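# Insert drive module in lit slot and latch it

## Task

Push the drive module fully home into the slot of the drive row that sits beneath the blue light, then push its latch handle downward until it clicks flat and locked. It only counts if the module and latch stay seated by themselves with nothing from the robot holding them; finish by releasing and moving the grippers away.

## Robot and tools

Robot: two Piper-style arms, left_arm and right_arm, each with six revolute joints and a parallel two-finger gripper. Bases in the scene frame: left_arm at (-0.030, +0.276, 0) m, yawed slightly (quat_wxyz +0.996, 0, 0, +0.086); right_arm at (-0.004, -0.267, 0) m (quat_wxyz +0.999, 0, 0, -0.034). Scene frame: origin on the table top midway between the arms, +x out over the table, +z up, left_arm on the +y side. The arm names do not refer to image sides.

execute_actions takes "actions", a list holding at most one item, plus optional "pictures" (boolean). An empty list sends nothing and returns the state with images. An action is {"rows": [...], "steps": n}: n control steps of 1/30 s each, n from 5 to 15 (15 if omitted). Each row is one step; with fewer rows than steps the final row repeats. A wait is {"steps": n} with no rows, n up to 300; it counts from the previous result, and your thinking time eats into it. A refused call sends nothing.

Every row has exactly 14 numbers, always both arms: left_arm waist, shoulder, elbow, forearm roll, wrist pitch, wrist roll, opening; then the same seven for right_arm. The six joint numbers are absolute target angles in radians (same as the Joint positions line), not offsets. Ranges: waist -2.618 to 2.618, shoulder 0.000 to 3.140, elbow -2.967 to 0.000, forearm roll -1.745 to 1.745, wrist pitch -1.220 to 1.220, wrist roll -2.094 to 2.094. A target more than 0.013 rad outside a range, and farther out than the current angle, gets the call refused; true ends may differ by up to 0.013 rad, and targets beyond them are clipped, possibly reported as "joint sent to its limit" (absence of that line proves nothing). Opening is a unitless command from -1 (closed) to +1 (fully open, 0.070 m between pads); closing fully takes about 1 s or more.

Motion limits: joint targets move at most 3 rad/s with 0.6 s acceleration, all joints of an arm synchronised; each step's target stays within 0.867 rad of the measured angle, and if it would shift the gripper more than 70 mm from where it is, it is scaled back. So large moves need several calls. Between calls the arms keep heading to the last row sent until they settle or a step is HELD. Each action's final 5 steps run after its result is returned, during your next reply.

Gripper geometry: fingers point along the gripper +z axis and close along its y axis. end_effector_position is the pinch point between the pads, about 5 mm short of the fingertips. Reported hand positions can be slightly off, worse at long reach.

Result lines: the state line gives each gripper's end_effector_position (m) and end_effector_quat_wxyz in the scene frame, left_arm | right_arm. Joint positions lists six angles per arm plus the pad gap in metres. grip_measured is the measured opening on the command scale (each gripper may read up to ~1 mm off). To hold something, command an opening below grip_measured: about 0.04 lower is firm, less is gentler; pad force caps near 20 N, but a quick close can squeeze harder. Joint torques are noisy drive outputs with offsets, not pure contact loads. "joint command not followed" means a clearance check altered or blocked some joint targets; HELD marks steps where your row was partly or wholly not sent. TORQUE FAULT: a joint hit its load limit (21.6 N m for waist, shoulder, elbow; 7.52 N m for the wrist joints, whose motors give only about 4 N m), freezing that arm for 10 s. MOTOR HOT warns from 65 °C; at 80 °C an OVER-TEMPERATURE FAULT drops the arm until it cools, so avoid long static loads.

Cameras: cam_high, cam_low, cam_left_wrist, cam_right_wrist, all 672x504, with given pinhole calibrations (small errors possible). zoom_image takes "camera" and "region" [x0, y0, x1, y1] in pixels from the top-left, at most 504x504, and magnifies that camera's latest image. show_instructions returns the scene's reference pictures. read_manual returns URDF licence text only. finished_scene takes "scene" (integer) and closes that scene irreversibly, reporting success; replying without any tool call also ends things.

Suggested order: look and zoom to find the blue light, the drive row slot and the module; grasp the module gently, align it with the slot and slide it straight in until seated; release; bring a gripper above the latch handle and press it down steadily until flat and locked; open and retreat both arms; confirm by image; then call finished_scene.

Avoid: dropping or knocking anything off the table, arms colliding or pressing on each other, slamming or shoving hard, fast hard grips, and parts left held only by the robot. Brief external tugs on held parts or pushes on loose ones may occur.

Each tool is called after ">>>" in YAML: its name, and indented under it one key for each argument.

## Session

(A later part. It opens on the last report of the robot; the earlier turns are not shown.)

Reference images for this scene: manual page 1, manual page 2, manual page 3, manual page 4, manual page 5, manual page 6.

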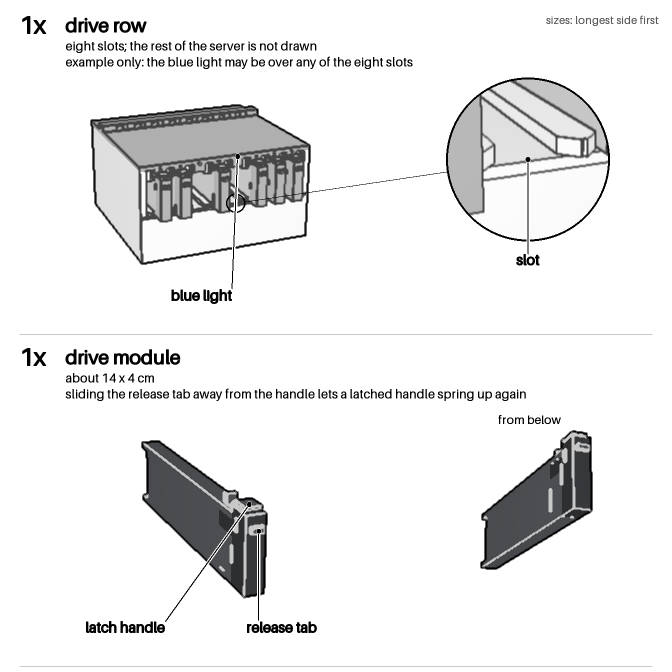

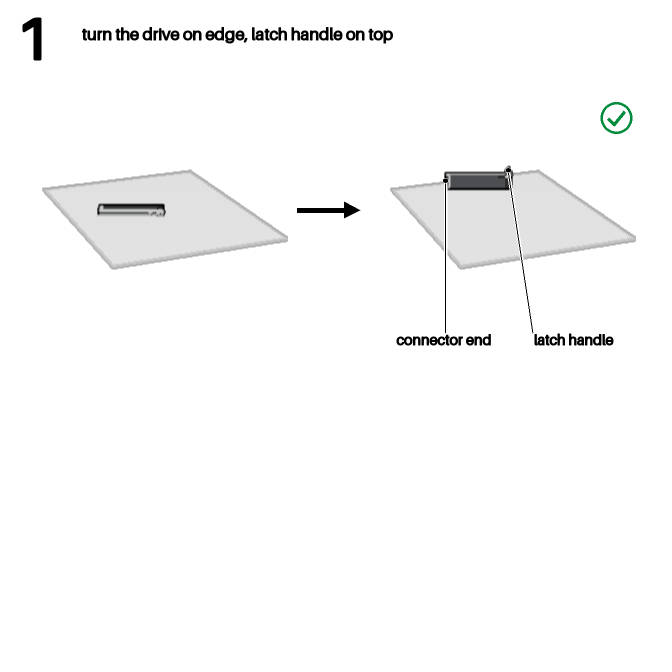

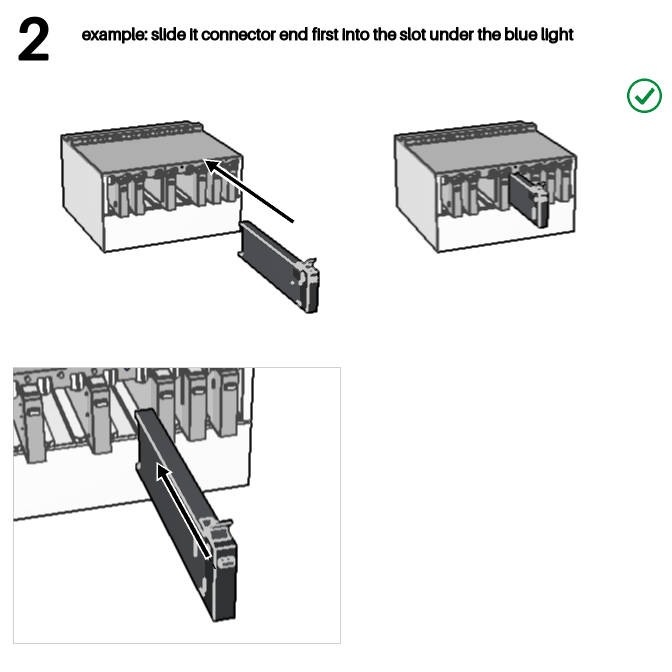

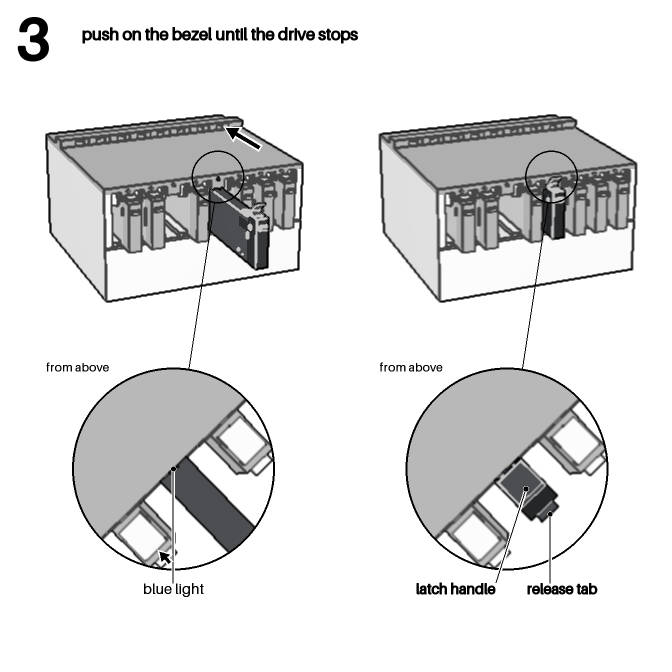

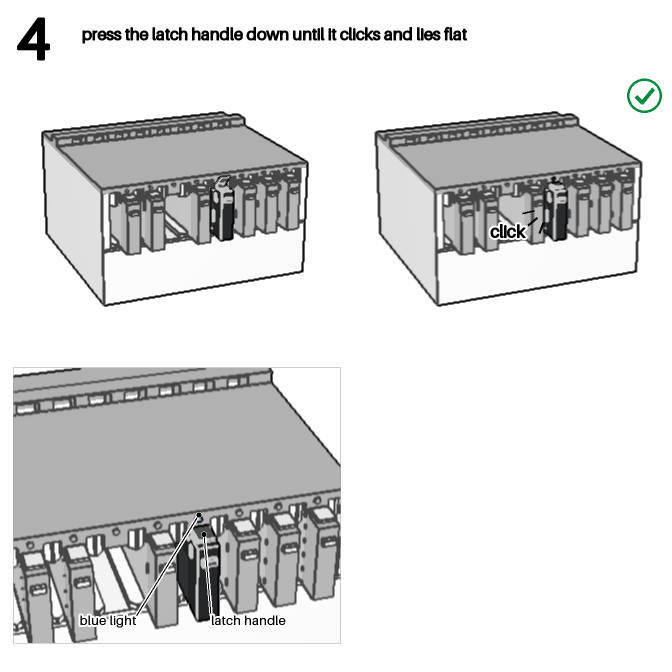

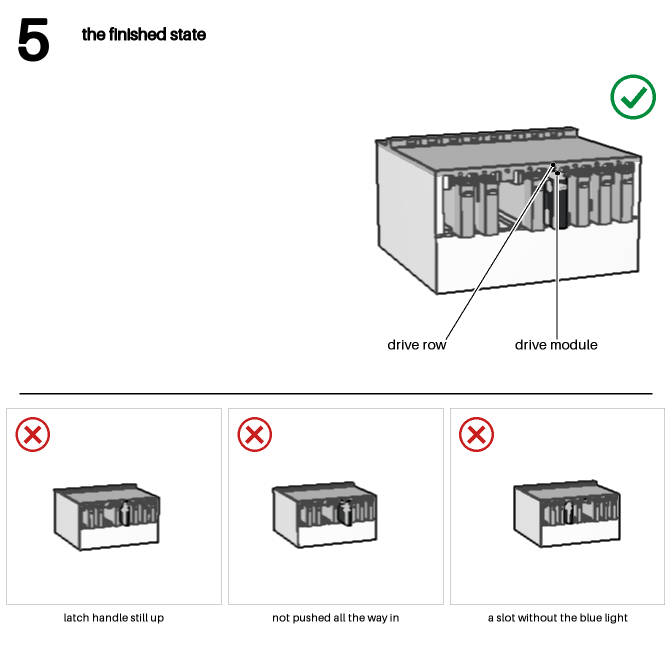

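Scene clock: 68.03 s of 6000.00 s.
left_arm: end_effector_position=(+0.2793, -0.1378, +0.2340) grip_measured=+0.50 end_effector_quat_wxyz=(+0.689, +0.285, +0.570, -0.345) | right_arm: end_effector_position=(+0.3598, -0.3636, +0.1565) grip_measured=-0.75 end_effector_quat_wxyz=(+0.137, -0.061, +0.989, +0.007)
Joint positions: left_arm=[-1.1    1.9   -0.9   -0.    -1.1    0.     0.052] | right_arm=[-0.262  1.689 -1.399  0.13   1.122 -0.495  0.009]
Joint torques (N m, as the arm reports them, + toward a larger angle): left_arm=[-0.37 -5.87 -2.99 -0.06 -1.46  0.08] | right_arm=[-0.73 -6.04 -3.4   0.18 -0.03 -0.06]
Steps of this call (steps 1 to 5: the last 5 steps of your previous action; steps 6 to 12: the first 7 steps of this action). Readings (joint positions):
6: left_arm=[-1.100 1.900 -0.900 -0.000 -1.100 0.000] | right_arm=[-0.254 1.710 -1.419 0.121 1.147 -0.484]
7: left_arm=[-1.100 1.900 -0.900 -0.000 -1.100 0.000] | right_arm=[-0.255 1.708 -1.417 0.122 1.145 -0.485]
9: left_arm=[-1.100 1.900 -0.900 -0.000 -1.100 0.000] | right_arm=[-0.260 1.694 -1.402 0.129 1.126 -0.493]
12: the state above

>>> execute_actions:
  actions:
    - {"rows":[[-1.1,1.9,-0.9,0,-1.1,0,0.5,-0.2933,1.6038,-1.2814,0.1517,1.0708,-0.534,-0.9]],"steps":10}

>>> execute_actions:
  actions:
    - {"rows":[[-1.1,1.9,-0.9,0,-1.1,0,0.5,-0.5534,1.3287,-0.7802,0.8939,0.6663,-1.338,-0.9]],"steps":15}

>>> execute_actions:
  actions:
    - {"steps":30}
  pictures: true

Scene clock: 69.13 s of 6000.00 s.
left_arm: end_effector_position=(+0.2793, -0.1378, +0.2340) grip_measured=+0.50 end_effector_quat_wxyz=(+0.689, +0.285, +0.570, -0.345) | right_arm: end_effector_position=(+0.3483, -0.3643, +0.1538) grip_measured=-0.75 end_effector_quat_wxyz=(+0.136, -0.060, +0.989, +0.009)
Joint positions: left_arm=[-1.1    1.9   -0.9   -0.    -1.1    0.     0.052] | right_arm=[-0.276  1.655 -1.346  0.136  1.108 -0.51   0.009]
Joint torques (N m, as the arm reports them, + toward a larger angle): left_arm=[-0.26 -5.97 -2.98 -0.05 -1.4   0.1 ] | right_arm=[-1.49 -7.42 -2.1   0.37 -0.43 -0.32]
Steps of this call (steps 1 to 5: the last 5 steps of your previous action; steps 6 to 28: the robot went on to your last target; steps 29 to 33: the first 5 steps of this action). Readings (joint positions):
29: left_arm=[-1.100 1.900 -0.900 -0.000 -1.100 0.000] | right_arm=[-0.263 1.689 -1.395 0.127 1.133 -0.495]
30: left_arm=[-1.100 1.900 -0.900 -0.000 -1.100 0.000] | right_arm=[-0.264 1.687 -1.392 0.127 1.132 -0.495]
32: left_arm=[-1.100 1.900 -0.900 -0.000 -1.100 0.000] | right_arm=[-0.270 1.671 -1.367 0.131 1.119 -0.503]
33: the state above

Scene clock: 69.63 s of 6000.00 s.
left_arm: end_effector_position=(+0.2793, -0.1378, +0.2340) grip_measured=+0.50 end_effector_quat_wxyz=(+0.689, +0.285, +0.570, -0.345) | right_arm: end_effector_position=(+0.3348, -0.3530, +0.1541) grip_measured=-0.75 end_effector_quat_wxyz=(+0.222, -0.080, +0.971, +0.048)
Joint positions: left_arm=[-1.1    1.9   -0.9   -0.    -1.1    0.     0.052] | right_arm=[-0.37   1.523 -1.133  0.372  0.951 -0.773  0.009]
Joint torques (N m, as the arm reports them, + toward a larger angle): left_arm=[-0.32 -5.7  -2.85 -0.04 -1.43  0.09] | right_arm=[-1.58 -5.9  -2.46  0.79 -0.53 -0.49]
Steps of this call (steps 1 to 5: the last 5 steps of your previous action; steps 6 to 15: the first 10 steps of this action). Readings (joint positions):
6: left_arm=[-1.100 1.900 -0.900 -0.000 -1.100 0.000] | right_arm=[-0.294 1.602 -1.279 0.151 1.071 -0.534]
7: left_arm=[-1.100 1.900 -0.900 -0.000 -1.100 0.000] | right_arm=[-0.295 1.602 -1.278 0.154 1.070 -0.537]
9: left_arm=[-1.100 1.900 -0.900 -0.000 -1.100 0.000] | right_arm=[-0.302 1.595 -1.265 0.177 1.057 -0.562]
13: left_arm=[-1.100 1.900 -0.900 -0.000 -1.100 0.000] | right_arm=[-0.341 1.555 -1.191 0.287 0.997 -0.680]
15: the state above

Scene clock: 70.63 s of 6000.00 s.
left_arm: end_effector_position=(+0.2793, -0.1378, +0.2340) grip_measured=+0.50 end_effector_quat_wxyz=(+0.689, +0.285, +0.570, -0.345) | right_arm: end_effector_position=(+0.3196, -0.3670, +0.1600) grip_measured=-0.75 end_effector_quat_wxyz=(+0.389, -0.053, +0.919, +0.022)
Joint positions: left_arm=[-1.1    1.9   -0.9   -0.    -1.1    0.     0.052] | right_arm=[-0.554  1.328 -0.78   0.894  0.666 -1.338  0.009]
Joint torques (N m, as the arm reports them, + toward a larger angle): left_arm=[-0.33 -5.76 -2.92 -0.06 -1.4   0.1 ] | right_arm=[ 0.25 -3.58 -4.47  0.31  0.11  0.04]
Kept back: nothing.
Steps of this call (steps 1 to 5: the last 5 steps of your previous action; steps 6 to 30: the robot went on to your last target). Readings (joint positions):
1: left_arm=[-1.100 1.900 -0.900 -0.000 -1.100 0.000] | right_arm=[-0.388 1.504 -1.099 0.423 0.923 -0.827]
2: left_arm=[-1.100 1.900 -0.900 -0.000 -1.100 0.000] | right_arm=[-0.408 1.484 -1.061 0.478 0.893 -0.887]
4: left_arm=[-1.100 1.900 -0.900 -0.000 -1.100 0.000] | right_arm=[-0.450 1.439 -0.980 0.598 0.827 -1.018]
8: left_arm=[-1.100 1.900 -0.900 -0.000 -1.100 0.000] | right_arm=[-0.513 1.371 -0.858 0.778 0.729 -1.213]
30: the state above
All arms were judged still, so your last target was given up. Only a new action makes them travel on or press farther. Fingers that are still opening or closing keep moving.
camera_calibration (this result's frames):
cam_left_wrist: T_world_to_cam=[[-0.80158, -0.597786, 0.0110052, 0.139371], [-0.255357, 0.325652, -0.910354, 0.32204], [0.540613, -0.732532, -0.413684, -0.0340593], [0, 0, 0, 1]] pos_world=[0.212365, -0.0465083, 0.277547]
cam_right_wrist: T_world_to_cam=[[0.113445, -0.993514, 0.00778136, -0.403253], [-0.973778, -0.11274, -0.197599, 0.295876], [0.197195, 0.0148394, -0.980252, 0.223934], [0, 0, 0, 1]] pos_world=[0.289707, -0.370604, 0.281115]

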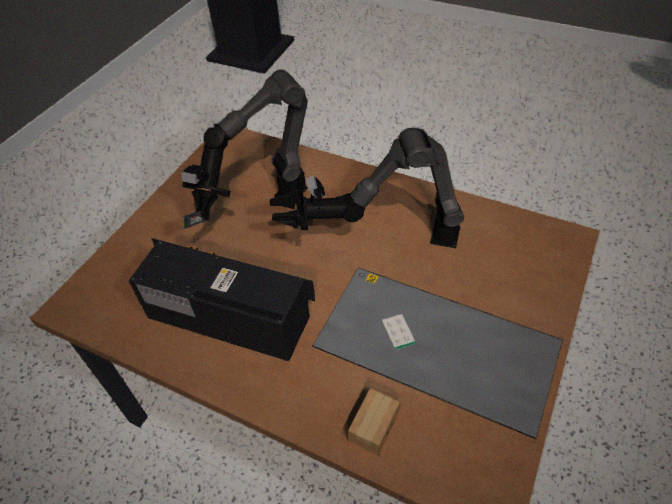

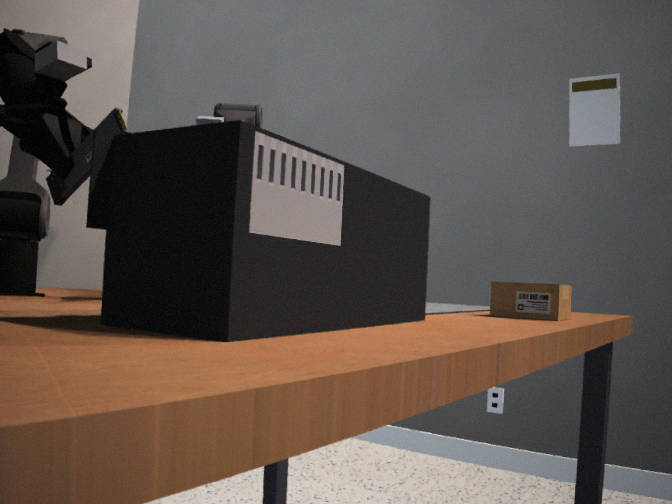

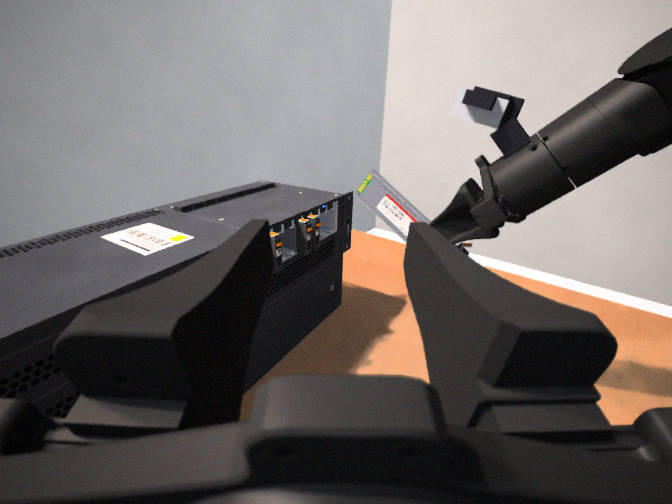

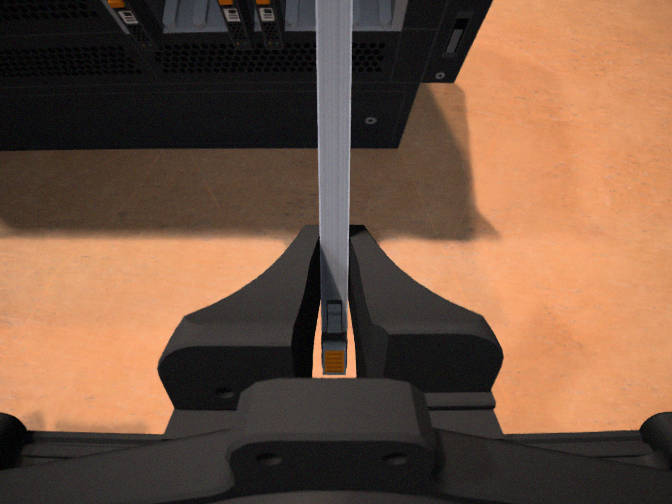

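>>> zoom_image:
  camera: "cam_right_wrist"
  region: [100, 0, 420, 60]

Region (100, 0, 420, 60) of cam_right_wrist's 672x504 image, scaled by 1.575, with more detail than that image has; it fills the top 94 rows of this view, and the rest is white.

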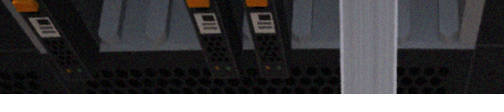

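>>> execute_actions:
  actions:
    - {"rows":[[-1.1,1.9,-0.9,0,-1.1,0,0.5,-0.26,1.7266,-0.8521,0,0.4835,0,-0.9]],"steps":15}

>>> execute_actions:
  actions:
    - {"rows":[[-1.1,1.9,-0.9,0,-1.1,0,0.5,-0.26,1.7266,-0.8521,0,0.4835,0,-0.9]],"steps":15}

>>> execute_actions:
  actions:
    - {"rows":[[-1.1,1.9,-0.9,0,-1.1,0,0.5,-0.26,1.7266,-0.8521,0,0.4835,0,-0.9]],"steps":15}

>>> execute_actions:
  actions:
    - {"rows":[[-1.1,1.9,-0.9,0,-1.1,0,0.5,-0.26,1.7266,-0.8521,0,0.4835,0,-0.6]],"steps":15}

>>> execute_actions:
  actions:
    - {"rows":[[-1.1,1.9,-0.9,0,-1.1,0,0.5,-0.26,1.7266,-0.8521,0,0.4835,0,-0.6]],"steps":8}

>>> execute_actions:
  actions:
    - {"rows":[[-1.1,1.9,-0.9,0,-1.1,0,0.5,-0.26,1.7266,-0.8521,0,0.4835,0,-0.9]],"steps":15}

>>> execute_actions:
  actions:
    - {"rows":[[-1.1,1.9,-0.9,0,-1.1,0,0.5,-0.3063,1.6038,-1.2814,0.1517,1.0708,-0.547,-0.9]],"steps":15}

>>> execute_actions:
  actions:
    - {"rows":[[-1.1,1.9,-0.9,0,-1.1,0,0.5,-0.3063,1.6038,-1.2814,0.1517,1.0708,-0.547,-0.9]],"steps":12}

>>> execute_actions:
  actions:
    - {"rows":[[-1.1,1.9,-0.9,0,-1.1,0,0.5,-0.286,1.6485,-1.3347,0.145,1.0766,-0.524,-0.9]],"steps":15}

>>> execute_actions:
  actions:
    - {"steps":10}
  pictures: true

>>> zoom_image:
  camera: "cam_left_wrist"
  region: [290, 190, 370, 250]

Scene clock: 71.87 s of 6000.00 s.
left_arm: end_effector_position=(+0.2793, -0.1378, +0.2340) grip_measured=+0.50 end_effector_quat_wxyz=(+0.689, +0.285, +0.570, -0.345) | right_arm: end_effector_position=(+0.3161, -0.3679, +0.1150) grip_measured=-0.75 end_effector_quat_wxyz=(+0.302, -0.043, +0.952, +0.022)
Joint positions: left_arm=[-1.1    1.9   -0.9   -0.    -1.1    0.     0.052] | right_arm=[-0.474  1.435 -0.8    0.658  0.618 -1.099  0.009]
Joint torques (N m, as the arm reports them, + toward a larger angle): left_arm=[-0.34 -5.78 -2.93 -0.06 -1.43  0.1 ] | right_arm=[ 1.04 -2.98 -4.44 -0.13 -0.33  0.39]
Steps of this call (steps 1 to 27: nothing new was sent; steps 28 to 37: the first 10 steps of this action). Readings (joint positions):
28: left_arm=[-1.100 1.900 -0.900 -0.000 -1.100 0.000] | right_arm=[-0.553 1.329 -0.780 0.894 0.666 -1.338]
29: left_arm=[-1.100 1.900 -0.900 -0.000 -1.100 0.000] | right_arm=[-0.552 1.330 -0.781 0.891 0.666 -1.335]
31: left_arm=[-1.100 1.900 -0.900 -0.000 -1.100 0.000] | right_arm=[-0.544 1.341 -0.783 0.866 0.662 -1.310]
35: left_arm=[-1.100 1.900 -0.900 -0.000 -1.100 0.000] | right_arm=[-0.504 1.394 -0.792 0.748 0.637 -1.192]
37: the state above

Scene clock: 72.37 s of 6000.00 s.
left_arm: end_effector_position=(+0.2793, -0.1378, +0.2340) grip_measured=+0.50 end_effector_quat_wxyz=(+0.689, +0.285, +0.570, -0.345) | right_arm: end_effector_position=(+0.3161, -0.3758, +0.0282) grip_measured=-0.75 end_effector_quat_wxyz=(+0.153, +0.130, +0.979, -0.020)
Joint positions: left_arm=[-1.1    1.9   -0.9   -0.    -1.1    0.     0.052] | right_arm=[-0.278  1.703 -0.848  0.054  0.494 -0.125  0.009]
Joint torques (N m, as the arm reports them, + toward a larger angle): left_arm=[-0.25 -5.83 -2.93 -0.05 -1.38  0.11] | right_arm=[ 0.19 -5.02 -4.03  0.   -0.37 -0.25]
Steps of this call (steps 1 to 5: the last 5 steps of your previous action; steps 6 to 15: the first 10 steps of this action). Readings (joint positions):
6: left_arm=[-1.100 1.900 -0.900 -0.000 -1.100 0.000] | right_arm=[-0.371 1.576 -0.824 0.342 0.553 -0.689]
7: left_arm=[-1.100 1.900 -0.900 -0.000 -1.100 0.000] | right_arm=[-0.357 1.596 -0.828 0.298 0.544 -0.603]
9: left_arm=[-1.100 1.900 -0.900 -0.000 -1.100 0.000] | right_arm=[-0.331 1.631 -0.835 0.219 0.528 -0.448]
13: left_arm=[-1.100 1.900 -0.900 -0.000 -1.100 0.000] | right_arm=[-0.291 1.684 -0.844 0.097 0.503 -0.211]
15: the state above

Scene clock: 72.87 s of 6000.00 s.
left_arm: end_effector_position=(+0.2793, -0.1378, +0.2340) grip_measured=+0.50 end_effector_quat_wxyz=(+0.689, +0.285, +0.570, -0.345) | right_arm: end_effector_position=(+0.3183, -0.3765, +0.0229) grip_measured=-0.75 end_effector_quat_wxyz=(+0.149, +0.161, +0.975, -0.025)
Joint positions: left_arm=[-1.1    1.9   -0.9   -0.    -1.1    0.     0.052] | right_arm=[-0.26   1.725 -0.854 -0.001  0.483 -0.     0.009]
Joint torques (N m, as the arm reports them, + toward a larger angle): left_arm=[-0.24 -5.86 -2.86 -0.05 -1.42  0.11] | right_arm=[ 0.77 -3.43 -2.31  0.28 -0.21 -0.1 ]
Steps of this call (steps 1 to 5: the last 5 steps of your previous action; steps 6 to 15: the first 10 steps of this action). Readings (joint positions):
6: left_arm=[-1.100 1.900 -0.900 -0.000 -1.100 0.000] | right_arm=[-0.260 1.725 -0.854 -0.001 0.483 -0.001]
7: left_arm=[-1.100 1.900 -0.900 -0.000 -1.100 0.000] | right_arm=[-0.260 1.725 -0.854 -0.001 0.483 0.000]
9: left_arm=[-1.100 1.900 -0.900 -0.000 -1.100 0.000] | right_arm=[-0.260 1.725 -0.854 -0.001 0.483 -0.000]
13: left_arm=[-1.100 1.900 -0.900 -0.000 -1.100 0.000] | right_arm=[-0.260 1.725 -0.854 -0.001 0.483 -0.000]
15: the state above

Scene clock: 73.37 s of 6000.00 s.
left_arm: end_effector_position=(+0.2793, -0.1378, +0.2340) grip_measured=+0.50 end_effector_quat_wxyz=(+0.689, +0.285, +0.570, -0.345) | right_arm: end_effector_position=(+0.3174, -0.3758, +0.0212) grip_measured=-0.60 end_effector_quat_wxyz=(+0.146, +0.161, +0.976, -0.024)
Joint positions: left_arm=[-1.1    1.9   -0.9   -0.    -1.1    0.     0.052] | right_arm=[-0.26   1.729 -0.852  0.001  0.483 -0.     0.014]
Joint torques (N m, as the arm reports them, + toward a larger angle): left_arm=[-0.41 -5.81 -3.06 -0.06 -1.41  0.09] | right_arm=[ 0.14 -5.3  -2.23  0.06 -0.05 -0.01]
Steps of this call (steps 1 to 5: the last 5 steps of your previous action; steps 6 to 15: the first 10 steps of this action). Readings (joint positions):
6: left_arm=[-1.100 1.900 -0.900 -0.000 -1.100 0.000] | right_arm=[-0.260 1.726 -0.854 -0.000 0.482 -0.000]
7: left_arm=[-1.100 1.900 -0.900 -0.000 -1.100 0.000] | right_arm=[-0.260 1.727 -0.853 0.000 0.483 -0.000]
9: left_arm=[-1.100 1.900 -0.900 -0.000 -1.100 0.000] | right_arm=[-0.260 1.729 -0.852 0.001 0.483 -0.000]
13: left_arm=[-1.100 1.900 -0.900 -0.000 -1.100 0.000] | right_arm=[-0.260 1.729 -0.852 0.001 0.483 -0.000]
15: the state above

Scene clock: 73.63 s of 6000.00 s.
left_arm: end_effector_position=(+0.2793, -0.1378, +0.2340) grip_measured=+0.50 end_effector_quat_wxyz=(+0.689, +0.285, +0.570, -0.345) | right_arm: end_effector_position=(+0.3174, -0.3758, +0.0213) grip_measured=-0.60 end_effector_quat_wxyz=(+0.147, +0.161, +0.976, -0.024)
Joint positions: left_arm=[-1.1    1.9   -0.9   -0.    -1.1    0.     0.052] | right_arm=[-0.26   1.728 -0.852  0.001  0.483 -0.     0.014]
Joint torques (N m, as the arm reports them, + toward a larger angle): left_arm=[-0.31 -5.73 -2.86 -0.05 -1.4   0.08] | right_arm=[-0.29 -5.92 -2.47 -0.05 -0.06  0.04]
Steps of this call (steps 1 to 5: the last 5 steps of your previous action; steps 6 to 8: the first 3 steps of this action). Readings (joint positions):
6: left_arm=[-1.100 1.900 -0.900 -0.000 -1.100 0.000] | right_arm=[-0.260 1.729 -0.852 0.001 0.483 -0.000]
7: left_arm=[-1.100 1.900 -0.900 -0.000 -1.100 0.000] | right_arm=[-0.260 1.729 -0.852 0.001 0.483 -0.000]
8: the state above

Scene clock: 74.13 s of 6000.00 s.
left_arm: end_effector_position=(+0.2793, -0.1378, +0.2340) grip_measured=+0.50 end_effector_quat_wxyz=(+0.689, +0.285, +0.570, -0.345) | right_arm: end_effector_position=(+0.3175, -0.3759, +0.0218) grip_measured=-0.75 end_effector_quat_wxyz=(+0.147, +0.161, +0.976, -0.024)
Joint positions: left_arm=[-1.1    1.9   -0.9   -0.    -1.1    0.     0.052] | right_arm=[-0.26   1.727 -0.852  0.     0.484 -0.     0.009]
Joint torques (N m, as the arm reports them, + toward a larger angle): left_arm=[-0.27 -5.79 -2.8  -0.04 -1.4   0.1 ] | right_arm=[-1.   -5.87 -2.6  -0.18 -0.06  0.08]
Steps of this call (steps 1 to 5: the last 5 steps of your previous action; steps 6 to 15: the first 10 steps of this action). Readings (joint positions):
6: left_arm=[-1.100 1.900 -0.900 -0.000 -1.100 0.000] | right_arm=[-0.260 1.727 -0.852 0.001 0.483 -0.000]
7: left_arm=[-1.100 1.900 -0.900 -0.000 -1.100 0.000] | right_arm=[-0.260 1.727 -0.852 0.001 0.483 -0.000]
9: left_arm=[-1.100 1.900 -0.900 -0.000 -1.100 0.000] | right_arm=[-0.260 1.727 -0.852 0.001 0.484 -0.000]
13: left_arm=[-1.100 1.900 -0.900 -0.000 -1.100 0.000] | right_arm=[-0.260 1.727 -0.852 0.000 0.484 -0.000]
15: the state above

Scene clock: 74.63 s of 6000.00 s.
left_arm: end_effector_position=(+0.2793, -0.1378, +0.2340) grip_measured=+0.50 end_effector_quat_wxyz=(+0.689, +0.285, +0.570, -0.345) | right_arm: end_effector_position=(+0.3318, -0.3785, +0.0711) grip_measured=-0.75 end_effector_quat_wxyz=(+0.142, +0.081, +0.986, -0.017)
Joint positions: left_arm=[-1.1    1.9   -0.9   -0.    -1.1    0.     0.052] | right_arm=[-0.279  1.678 -1.025  0.061  0.722 -0.222  0.009]
Joint torques (N m, as the arm reports them, + toward a larger angle): left_arm=[-0.31 -5.78 -2.93 -0.05 -1.41  0.08] | right_arm=[-1.   -6.94 -5.2   0.3   0.11 -0.37]
Steps of this call (steps 1 to 5: the last 5 steps of your previous action; steps 6 to 15: the first 10 steps of this action). Readings (joint positions):
6: left_arm=[-1.100 1.900 -0.900 -0.000 -1.100 0.000] | right_arm=[-0.260 1.727 -0.852 0.000 0.484 -0.000]
7: left_arm=[-1.100 1.900 -0.900 -0.000 -1.100 0.000] | right_arm=[-0.260 1.726 -0.853 0.000 0.487 -0.002]
9: left_arm=[-1.100 1.900 -0.900 -0.000 -1.100 0.000] | right_arm=[-0.262 1.722 -0.869 0.005 0.512 -0.025]
13: left_arm=[-1.100 1.900 -0.900 -0.000 -1.100 0.000] | right_arm=[-0.272 1.697 -0.957 0.037 0.630 -0.136]
15: the state above

Scene clock: 75.03 s of 6000.00 s.
left_arm: end_effector_position=(+0.2793, -0.1378, +0.2340) grip_measured=+0.50 end_effector_quat_wxyz=(+0.689, +0.285, +0.570, -0.345) | right_arm: end_effector_position=(+0.3372, -0.3690, +0.1557) grip_measured=-0.75 end_effector_quat_wxyz=(+0.150, -0.059, +0.987, +0.005)
Joint positions: left_arm=[-1.1    1.9   -0.9   -0.    -1.1    0.     0.052] | right_arm=[-0.306  1.602 -1.282  0.152  1.072 -0.548  0.009]
Joint torques (N m, as the arm reports them, + toward a larger angle): left_arm=[-0.35 -5.82 -2.97 -0.03 -1.41  0.12] | right_arm=[-0.71 -5.07 -3.68  0.22 -0.4   0.09]
Steps of this call (steps 1 to 5: the last 5 steps of your previous action; steps 6 to 12: the first 7 steps of this action). Readings (joint positions):
6: left_arm=[-1.100 1.900 -0.900 -0.000 -1.100 0.000] | right_arm=[-0.300 1.619 -1.223 0.130 0.989 -0.471]
7: left_arm=[-1.100 1.900 -0.900 -0.000 -1.100 0.000] | right_arm=[-0.302 1.613 -1.243 0.138 1.017 -0.496]
9: left_arm=[-1.100 1.900 -0.900 -0.000 -1.100 0.000] | right_arm=[-0.305 1.606 -1.270 0.147 1.055 -0.532]
12: the state above

Scene clock: 75.53 s of 6000.00 s.
left_arm: end_effector_position=(+0.2793, -0.1378, +0.2340) grip_measured=+0.50 end_effector_quat_wxyz=(+0.689, +0.285, +0.570, -0.345) | right_arm: end_effector_position=(+0.3518, -0.3678, +0.1542) grip_measured=-0.75 end_effector_quat_wxyz=(+0.149, -0.058, +0.987, +0.005)
Joint positions: left_arm=[-1.1    1.9   -0.9   -0.    -1.1    0.     0.052] | right_arm=[-0.286  1.651 -1.336  0.145  1.076 -0.523  0.009]
Joint torques (N m, as the arm reports them, + toward a larger angle): left_arm=[-0.33 -5.79 -2.93 -0.05 -1.42  0.11] | right_arm=[-0.49 -6.37 -3.57 -0.01 -0.08 -0.16]
Steps of this call (steps 1 to 5: the last 5 steps of your previous action; steps 6 to 15: the first 10 steps of this action). Readings (joint positions):
6: left_arm=[-1.100 1.900 -0.900 -0.000 -1.100 0.000] | right_arm=[-0.306 1.603 -1.282 0.152 1.071 -0.547]
7: left_arm=[-1.100 1.900 -0.900 -0.000 -1.100 0.000] | right_arm=[-0.306 1.605 -1.284 0.152 1.071 -0.546]
9: left_arm=[-1.100 1.900 -0.900 -0.000 -1.100 0.000] | right_arm=[-0.297 1.626 -1.307 0.149 1.073 -0.535]
13: left_arm=[-1.100 1.900 -0.900 -0.000 -1.100 0.000] | right_arm=[-0.286 1.651 -1.336 0.146 1.075 -0.523]
15: the state above

Scene clock: 75.87 s of 6000.00 s.
left_arm: end_effector_position=(+0.2793, -0.1378, +0.2340) grip_measured=+0.50 end_effector_quat_wxyz=(+0.689, +0.285, +0.570, -0.345) | right_arm: end_effector_position=(+0.3516, -0.3678, +0.1548) grip_measured=-0.75 end_effector_quat_wxyz=(+0.149, -0.059, +0.987, +0.005)
Joint positions: left_arm=[-1.1    1.9   -0.9   -0.    -1.1    0.     0.052] | right_arm=[-0.286  1.649 -1.336  0.145  1.077 -0.524  0.009]
Joint torques (N m, as the arm reports them, + toward a larger angle): left_arm=[-0.27 -5.82 -2.92 -0.05 -1.4   0.1 ] | right_arm=[-0.83 -6.22 -3.09 -0.04 -0.08 -0.19]
Kept back: nothing.
Steps of this call (steps 1 to 5: the last 5 steps of your previous action; steps 6 to 10: the robot went on to your last target). Readings (joint positions):
1: left_arm=[-1.100 1.900 -0.900 -0.000 -1.100 0.000] | right_arm=[-0.286 1.651 -1.336 0.145 1.076 -0.523]
2: left_arm=[-1.100 1.900 -0.900 -0.000 -1.100 0.000] | right_arm=[-0.286 1.651 -1.336 0.145 1.076 -0.523]
4: left_arm=[-1.100 1.900 -0.900 -0.000 -1.100 0.000] | right_arm=[-0.286 1.650 -1.336 0.145 1.076 -0.523]
8: left_arm=[-1.100 1.900 -0.900 -0.000 -1.100 0.000] | right_arm=[-0.286 1.649 -1.336 0.145 1.077 -0.524]
10: the state above
camera_calibration (this result's frames):
cam_left_wrist: T_world_to_cam=[[-0.80158, -0.597786, 0.0110052, 0.139371], [-0.255356, 0.325652, -0.910354, 0.32204], [0.540613, -0.732532, -0.413684, -0.0340593], [0, 0, 0, 1]] pos_world=[0.212365, -0.0465082, 0.277547]
cam_right_wrist: T_world_to_cam=[[0.119632, -0.992697, 0.0155173, -0.410696], [-0.948665, -0.109688, 0.296655, 0.241708], [-0.292786, -0.0502102, -0.954859, 0.357029], [0, 0, 0, 1]] pos_world=[0.382966, -0.363257, 0.275581]

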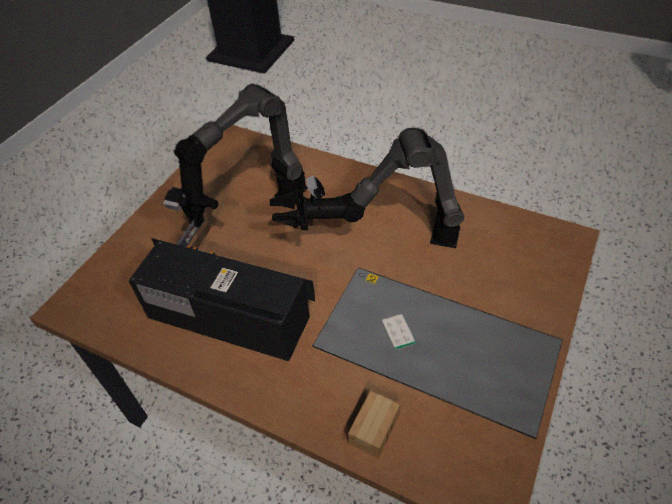

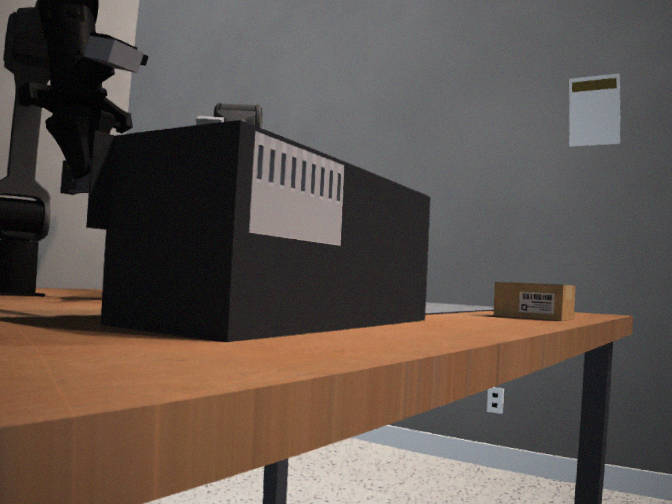

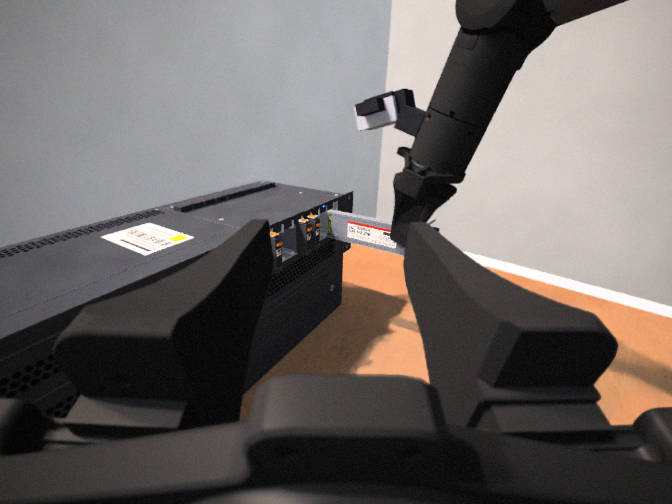

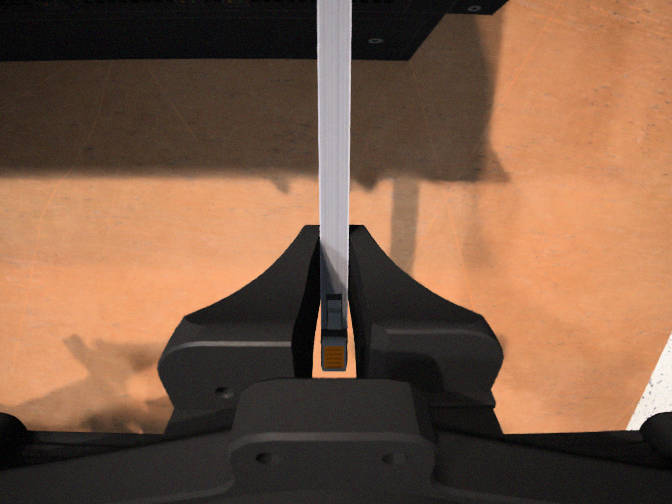

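Region (290, 190, 370, 250) of cam_left_wrist's 672x504 image, scaled by 6.300, with more detail than that image has; it fills the top 378 rows of this view, and the rest is white.

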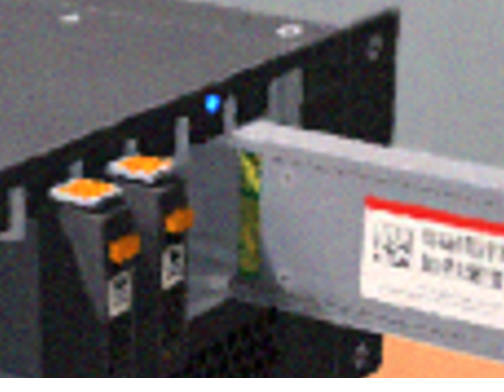

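Advance 12 mm, dropping ~1 mm.

>>> execute_actions:
  actions:
    - {"rows":[[-1.1,1.9,-0.9,0,-1.1,0,0.5,-0.269,1.6868,-1.380,0.139,1.081,-0.5043,-0.9]],"steps":14}

>>> execute_actions:
  actions:
    - {"rows":[[-1.1,1.9,-0.9,0,-1.1,0,0.5,-0.2775,1.668,-1.3575,0.142,1.079,-0.514,-0.9]],"steps":12}

Scene clock: 76.37 s of 6000.00 s.
left_arm: end_effector_position=(+0.2793, -0.1378, +0.2340) grip_measured=+0.50 end_effector_quat_wxyz=(+0.689, +0.285, +0.570, -0.345) | right_arm: end_effector_position=(+0.3593, -0.3671, +0.1518) grip_measured=-0.75 end_effector_quat_wxyz=(+0.141, -0.059, +0.988, +0.005)
Joint positions: left_arm=[-1.1    1.9   -0.9   -0.    -1.1    0.     0.052] | right_arm=[-0.271  1.687 -1.376  0.133  1.094 -0.504  0.009]
Joint torques (N m, as the arm reports them, + toward a larger angle): left_arm=[-0.18 -5.82 -2.93 -0.06 -1.39  0.12] | right_arm=[ 3.14 -5.7  -7.08  1.46 -2.93 -0.11]
Steps of this call (steps 1 to 6: the robot went on to your last target; steps 7 to 15: the first 9 steps of this action). Readings (joint positions):
7: left_arm=[-1.100 1.900 -0.900 -0.000 -1.100 0.000] | right_arm=[-0.286 1.649 -1.335 0.145 1.077 -0.524]
8: left_arm=[-1.100 1.900 -0.900 -0.000 -1.100 0.000] | right_arm=[-0.285 1.650 -1.336 0.144 1.077 -0.523]
10: left_arm=[-1.100 1.900 -0.900 -0.000 -1.100 0.000] | right_arm=[-0.277 1.669 -1.359 0.141 1.080 -0.513]
14: left_arm=[-1.100 1.900 -0.900 -0.000 -1.100 0.000] | right_arm=[-0.271 1.687 -1.376 0.133 1.094 -0.504]
15: the state above

Scene clock: 76.77 s of 6000.00 s.
left_arm: end_effector_position=(+0.2793, -0.1378, +0.2340) grip_measured=+0.50 end_effector_quat_wxyz=(+0.689, +0.285, +0.570, -0.345) | right_arm: end_effector_position=(+0.3591, -0.3671, +0.1545) grip_measured=-0.75 end_effector_quat_wxyz=(+0.152, -0.059, +0.987, +0.004)
Joint positions: left_arm=[-1.1    1.9   -0.9   -0.    -1.1    0.     0.052] | right_arm=[-0.276  1.669 -1.359  0.144  1.073 -0.514  0.009]
Joint torques (N m, as the arm reports them, + toward a larger angle): left_arm=[-0.32 -5.86 -2.92 -0.02 -1.41  0.1 ] | right_arm=[ 1.29 -6.67 -6.27  1.27 -2.26 -0.14]
Steps of this call (steps 1 to 5: the last 5 steps of your previous action; steps 6 to 12: the first 7 steps of this action). Readings (joint positions):
6: left_arm=[-1.100 1.900 -0.900 -0.000 -1.100 0.000] | right_arm=[-0.271 1.687 -1.376 0.134 1.093 -0.504]
7: left_arm=[-1.100 1.900 -0.900 -0.000 -1.100 0.000] | right_arm=[-0.271 1.685 -1.375 0.135 1.093 -0.505]
9: left_arm=[-1.100 1.900 -0.900 -0.000 -1.100 0.000] | right_arm=[-0.276 1.672 -1.361 0.143 1.076 -0.513]
12: the state above

>>> execute_actions:
  actions:
    - {"rows":[[-1.1,1.9,-0.9,0,-1.1,0,0.5,-0.279,1.656,-1.347,0.140,1.098,-0.515,-0.9]],"steps":15}

>>> execute_actions:
  actions:
    - {"steps":12}
  pictures: true

>>> zoom_image:
  camera: "cam_left_wrist"
  region: [290, 190, 370, 250]

Scene clock: 77.50 s of 6000.00 s.
left_arm: end_effector_position=(+0.2793, -0.1378, +0.2340) grip_measured=+0.50 end_effector_quat_wxyz=(+0.689, +0.285, +0.570, -0.345) | right_arm: end_effector_position=(+0.3517, -0.3654, +0.1561) grip_measured=-0.75 end_effector_quat_wxyz=(+0.145, -0.059, +0.988, +0.007)
Joint positions: left_arm=[-1.1    1.9   -0.9   -0.    -1.1    0.     0.052] | right_arm=[-0.279  1.653 -1.349  0.142  1.095 -0.514  0.009]
Joint torques (N m, as the arm reports them, + toward a larger angle): left_arm=[-0.14 -5.83 -3.09 -0.06 -1.4   0.11] | right_arm=[-0.89 -4.88 -3.17  0.   -0.06 -0.16]
Steps of this call (steps 1 to 5: the last 5 steps of your previous action; steps 6 to 12: the robot went on to your last target; steps 13 to 22: the first 10 steps of this action). Readings (joint positions):
13: left_arm=[-1.100 1.900 -0.900 -0.000 -1.100 0.000] | right_arm=[-0.277 1.668 -1.359 0.144 1.074 -0.514]
14: left_arm=[-1.100 1.900 -0.900 -0.000 -1.100 0.000] | right_arm=[-0.277 1.666 -1.358 0.144 1.075 -0.514]
16: left_arm=[-1.100 1.900 -0.900 -0.000 -1.100 0.000] | right_arm=[-0.278 1.655 -1.352 0.144 1.090 -0.514]
20: left_arm=[-1.100 1.900 -0.900 -0.000 -1.100 0.000] | right_arm=[-0.278 1.653 -1.350 0.143 1.094 -0.514]
22: the state above

Scene clock: 77.90 s of 6000.00 s.
left_arm: end_effector_position=(+0.2793, -0.1378, +0.2340) grip_measured=+0.50 end_effector_quat_wxyz=(+0.689, +0.285, +0.570, -0.345) | right_arm: end_effector_position=(+0.3507, -0.3655, +0.1546) grip_measured=-0.75 end_effector_quat_wxyz=(+0.141, -0.060, +0.988, +0.008)
Joint positions: left_arm=[-1.1    1.9   -0.9   -0.    -1.1    0.     0.052] | right_arm=[-0.279  1.656 -1.347  0.14   1.098 -0.515  0.009]
Joint torques (N m, as the arm reports them, + toward a larger angle): left_arm=[-0.2  -5.84 -2.96 -0.02 -1.41  0.11] | right_arm=[-1.03 -4.97 -3.18 -0.01 -0.08 -0.2 ]
Kept back: nothing.
Steps of this call (steps 1 to 5: the last 5 steps of your previous action; steps 6 to 12: the robot went on to your last target). Readings (joint positions):
1: left_arm=[-1.100 1.900 -0.900 -0.000 -1.100 0.000] | right_arm=[-0.279 1.653 -1.348 0.142 1.096 -0.514]
2: left_arm=[-1.100 1.900 -0.900 -0.000 -1.100 0.000] | right_arm=[-0.279 1.654 -1.348 0.141 1.096 -0.515]
4: left_arm=[-1.100 1.900 -0.900 -0.000 -1.100 0.000] | right_arm=[-0.279 1.654 -1.348 0.141 1.097 -0.515]
8: left_arm=[-1.100 1.900 -0.900 -0.000 -1.100 0.000] | right_arm=[-0.279 1.655 -1.347 0.140 1.097 -0.515]
12: the state above
camera_calibration (this result's frames):
cam_left_wrist: T_world_to_cam=[[-0.80158, -0.597786, 0.0110052, 0.139371], [-0.255356, 0.325652, -0.910354, 0.32204], [0.540613, -0.732532, -0.413684, -0.0340593], [0, 0, 0, 1]] pos_world=[0.212365, -0.0465082, 0.277547]
cam_right_wrist: T_world_to_cam=[[0.12209, -0.992475, 0.00935188, -0.408128], [-0.943301, -0.1131, 0.312078, 0.235588], [-0.308672, -0.0469233, -0.950011, 0.362666], [0, 0, 0, 1]] pos_world=[0.384003, -0.361394, 0.274831]

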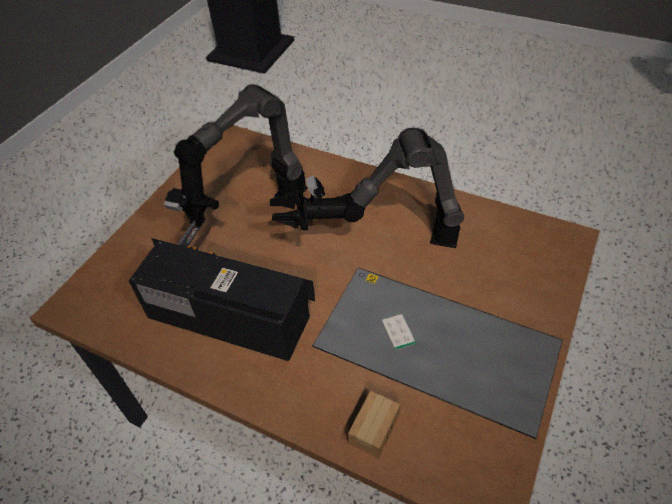

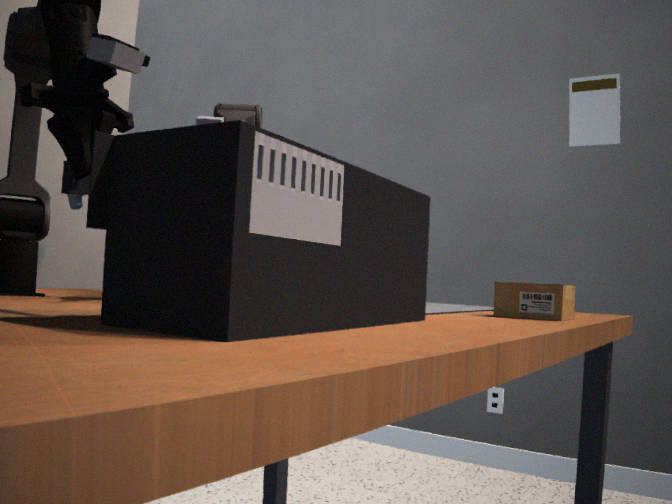

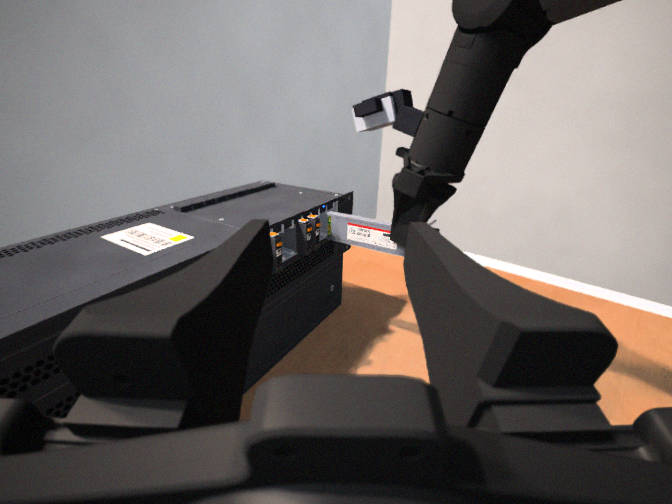

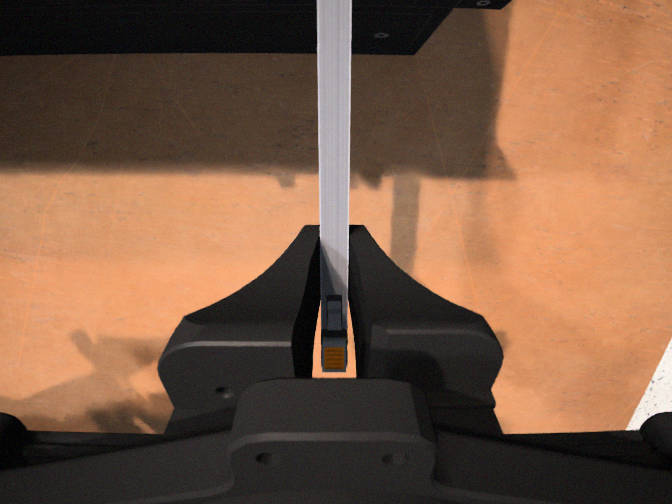

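Region (290, 190, 370, 250) of cam_left_wrist's 672x504 image, scaled by 6.300, with more detail than that image has; it fills the top 378 rows of this view, and the rest is white.

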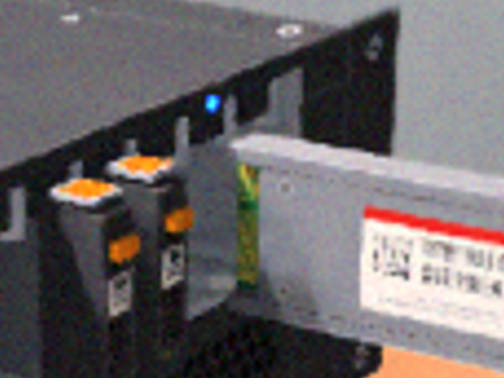

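>>> execute_actions:
  actions:
    - {"rows":[[-1.1,1.9,-0.9,0,-1.1,0,0.5,-0.262,1.6938,-1.3956,0.134,1.106,-0.4953,-0.9]],"steps":14}

>>> execute_actions:
  actions:
    - {"rows":[[-1.1,1.9,-0.9,0,-1.1,0,0.5,-0.272,1.672,-1.3675,0.1375,1.1015,-0.507,-0.9]],"steps":12}

Scene clock: 78.37 s of 6000.00 s.
left_arm: end_effector_position=(+0.2793, -0.1378, +0.2340) grip_measured=+0.50 end_effector_quat_wxyz=(+0.689, +0.285, +0.570, -0.345) | right_arm: end_effector_position=(+0.3590, -0.3647, +0.1521) grip_measured=-0.75 end_effector_quat_wxyz=(+0.133, -0.060, +0.989, +0.008)
Joint positions: left_arm=[-1.1    1.9   -0.9   -0.    -1.1    0.     0.052] | right_arm=[-0.264  1.695 -1.392  0.129  1.117 -0.495  0.009]
Joint torques (N m, as the arm reports them, + toward a larger angle): left_arm=[-0.28 -5.89 -2.86 -0.03 -1.4   0.09] | right_arm=[ 2.79 -5.72 -6.54  1.24 -2.52 -0.12]
Steps of this call (steps 1 to 5: the robot went on to your last target; steps 6 to 14: the first 9 steps of this action). Readings (joint positions):
6: left_arm=[-1.100 1.900 -0.900 -0.000 -1.100 0.000] | right_arm=[-0.279 1.656 -1.347 0.140 1.098 -0.515]
7: left_arm=[-1.100 1.900 -0.900 -0.000 -1.100 0.000] | right_arm=[-0.279 1.658 -1.349 0.140 1.099 -0.515]
9: left_arm=[-1.100 1.900 -0.900 -0.000 -1.100 0.000] | right_arm=[-0.271 1.677 -1.372 0.136 1.103 -0.505]
13: left_arm=[-1.100 1.900 -0.900 -0.000 -1.100 0.000] | right_arm=[-0.264 1.696 -1.392 0.129 1.118 -0.495]
14: the state above

Scene clock: 78.77 s of 6000.00 s.
left_arm: end_effector_position=(+0.2793, -0.1378, +0.2340) grip_measured=+0.50 end_effector_quat_wxyz=(+0.689, +0.285, +0.570, -0.345) | right_arm: end_effector_position=(+0.3588, -0.3647, +0.1562) grip_measured=-0.75 end_effector_quat_wxyz=(+0.148, -0.060, +0.987, +0.007)
Joint positions: left_arm=[-1.1    1.9   -0.9   -0.    -1.1    0.     0.052] | right_arm=[-0.27   1.672 -1.37   0.142  1.091 -0.508  0.009]
Joint torques (N m, as the arm reports them, + toward a larger angle): left_arm=[-0.23 -5.81 -2.94 -0.04 -1.4   0.1 ] | right_arm=[-0.07 -6.43 -4.59  0.56 -0.86 -0.04]
Steps of this call (steps 1 to 5: the last 5 steps of your previous action; steps 6 to 12: the first 7 steps of this action). Readings (joint positions):
6: left_arm=[-1.100 1.900 -0.900 -0.000 -1.100 0.000] | right_arm=[-0.264 1.695 -1.392 0.129 1.116 -0.495]
7: left_arm=[-1.100 1.900 -0.900 -0.000 -1.100 0.000] | right_arm=[-0.264 1.693 -1.390 0.130 1.116 -0.496]
9: left_arm=[-1.100 1.900 -0.900 -0.000 -1.100 0.000] | right_arm=[-0.269 1.678 -1.374 0.139 1.097 -0.505]
12: the state above


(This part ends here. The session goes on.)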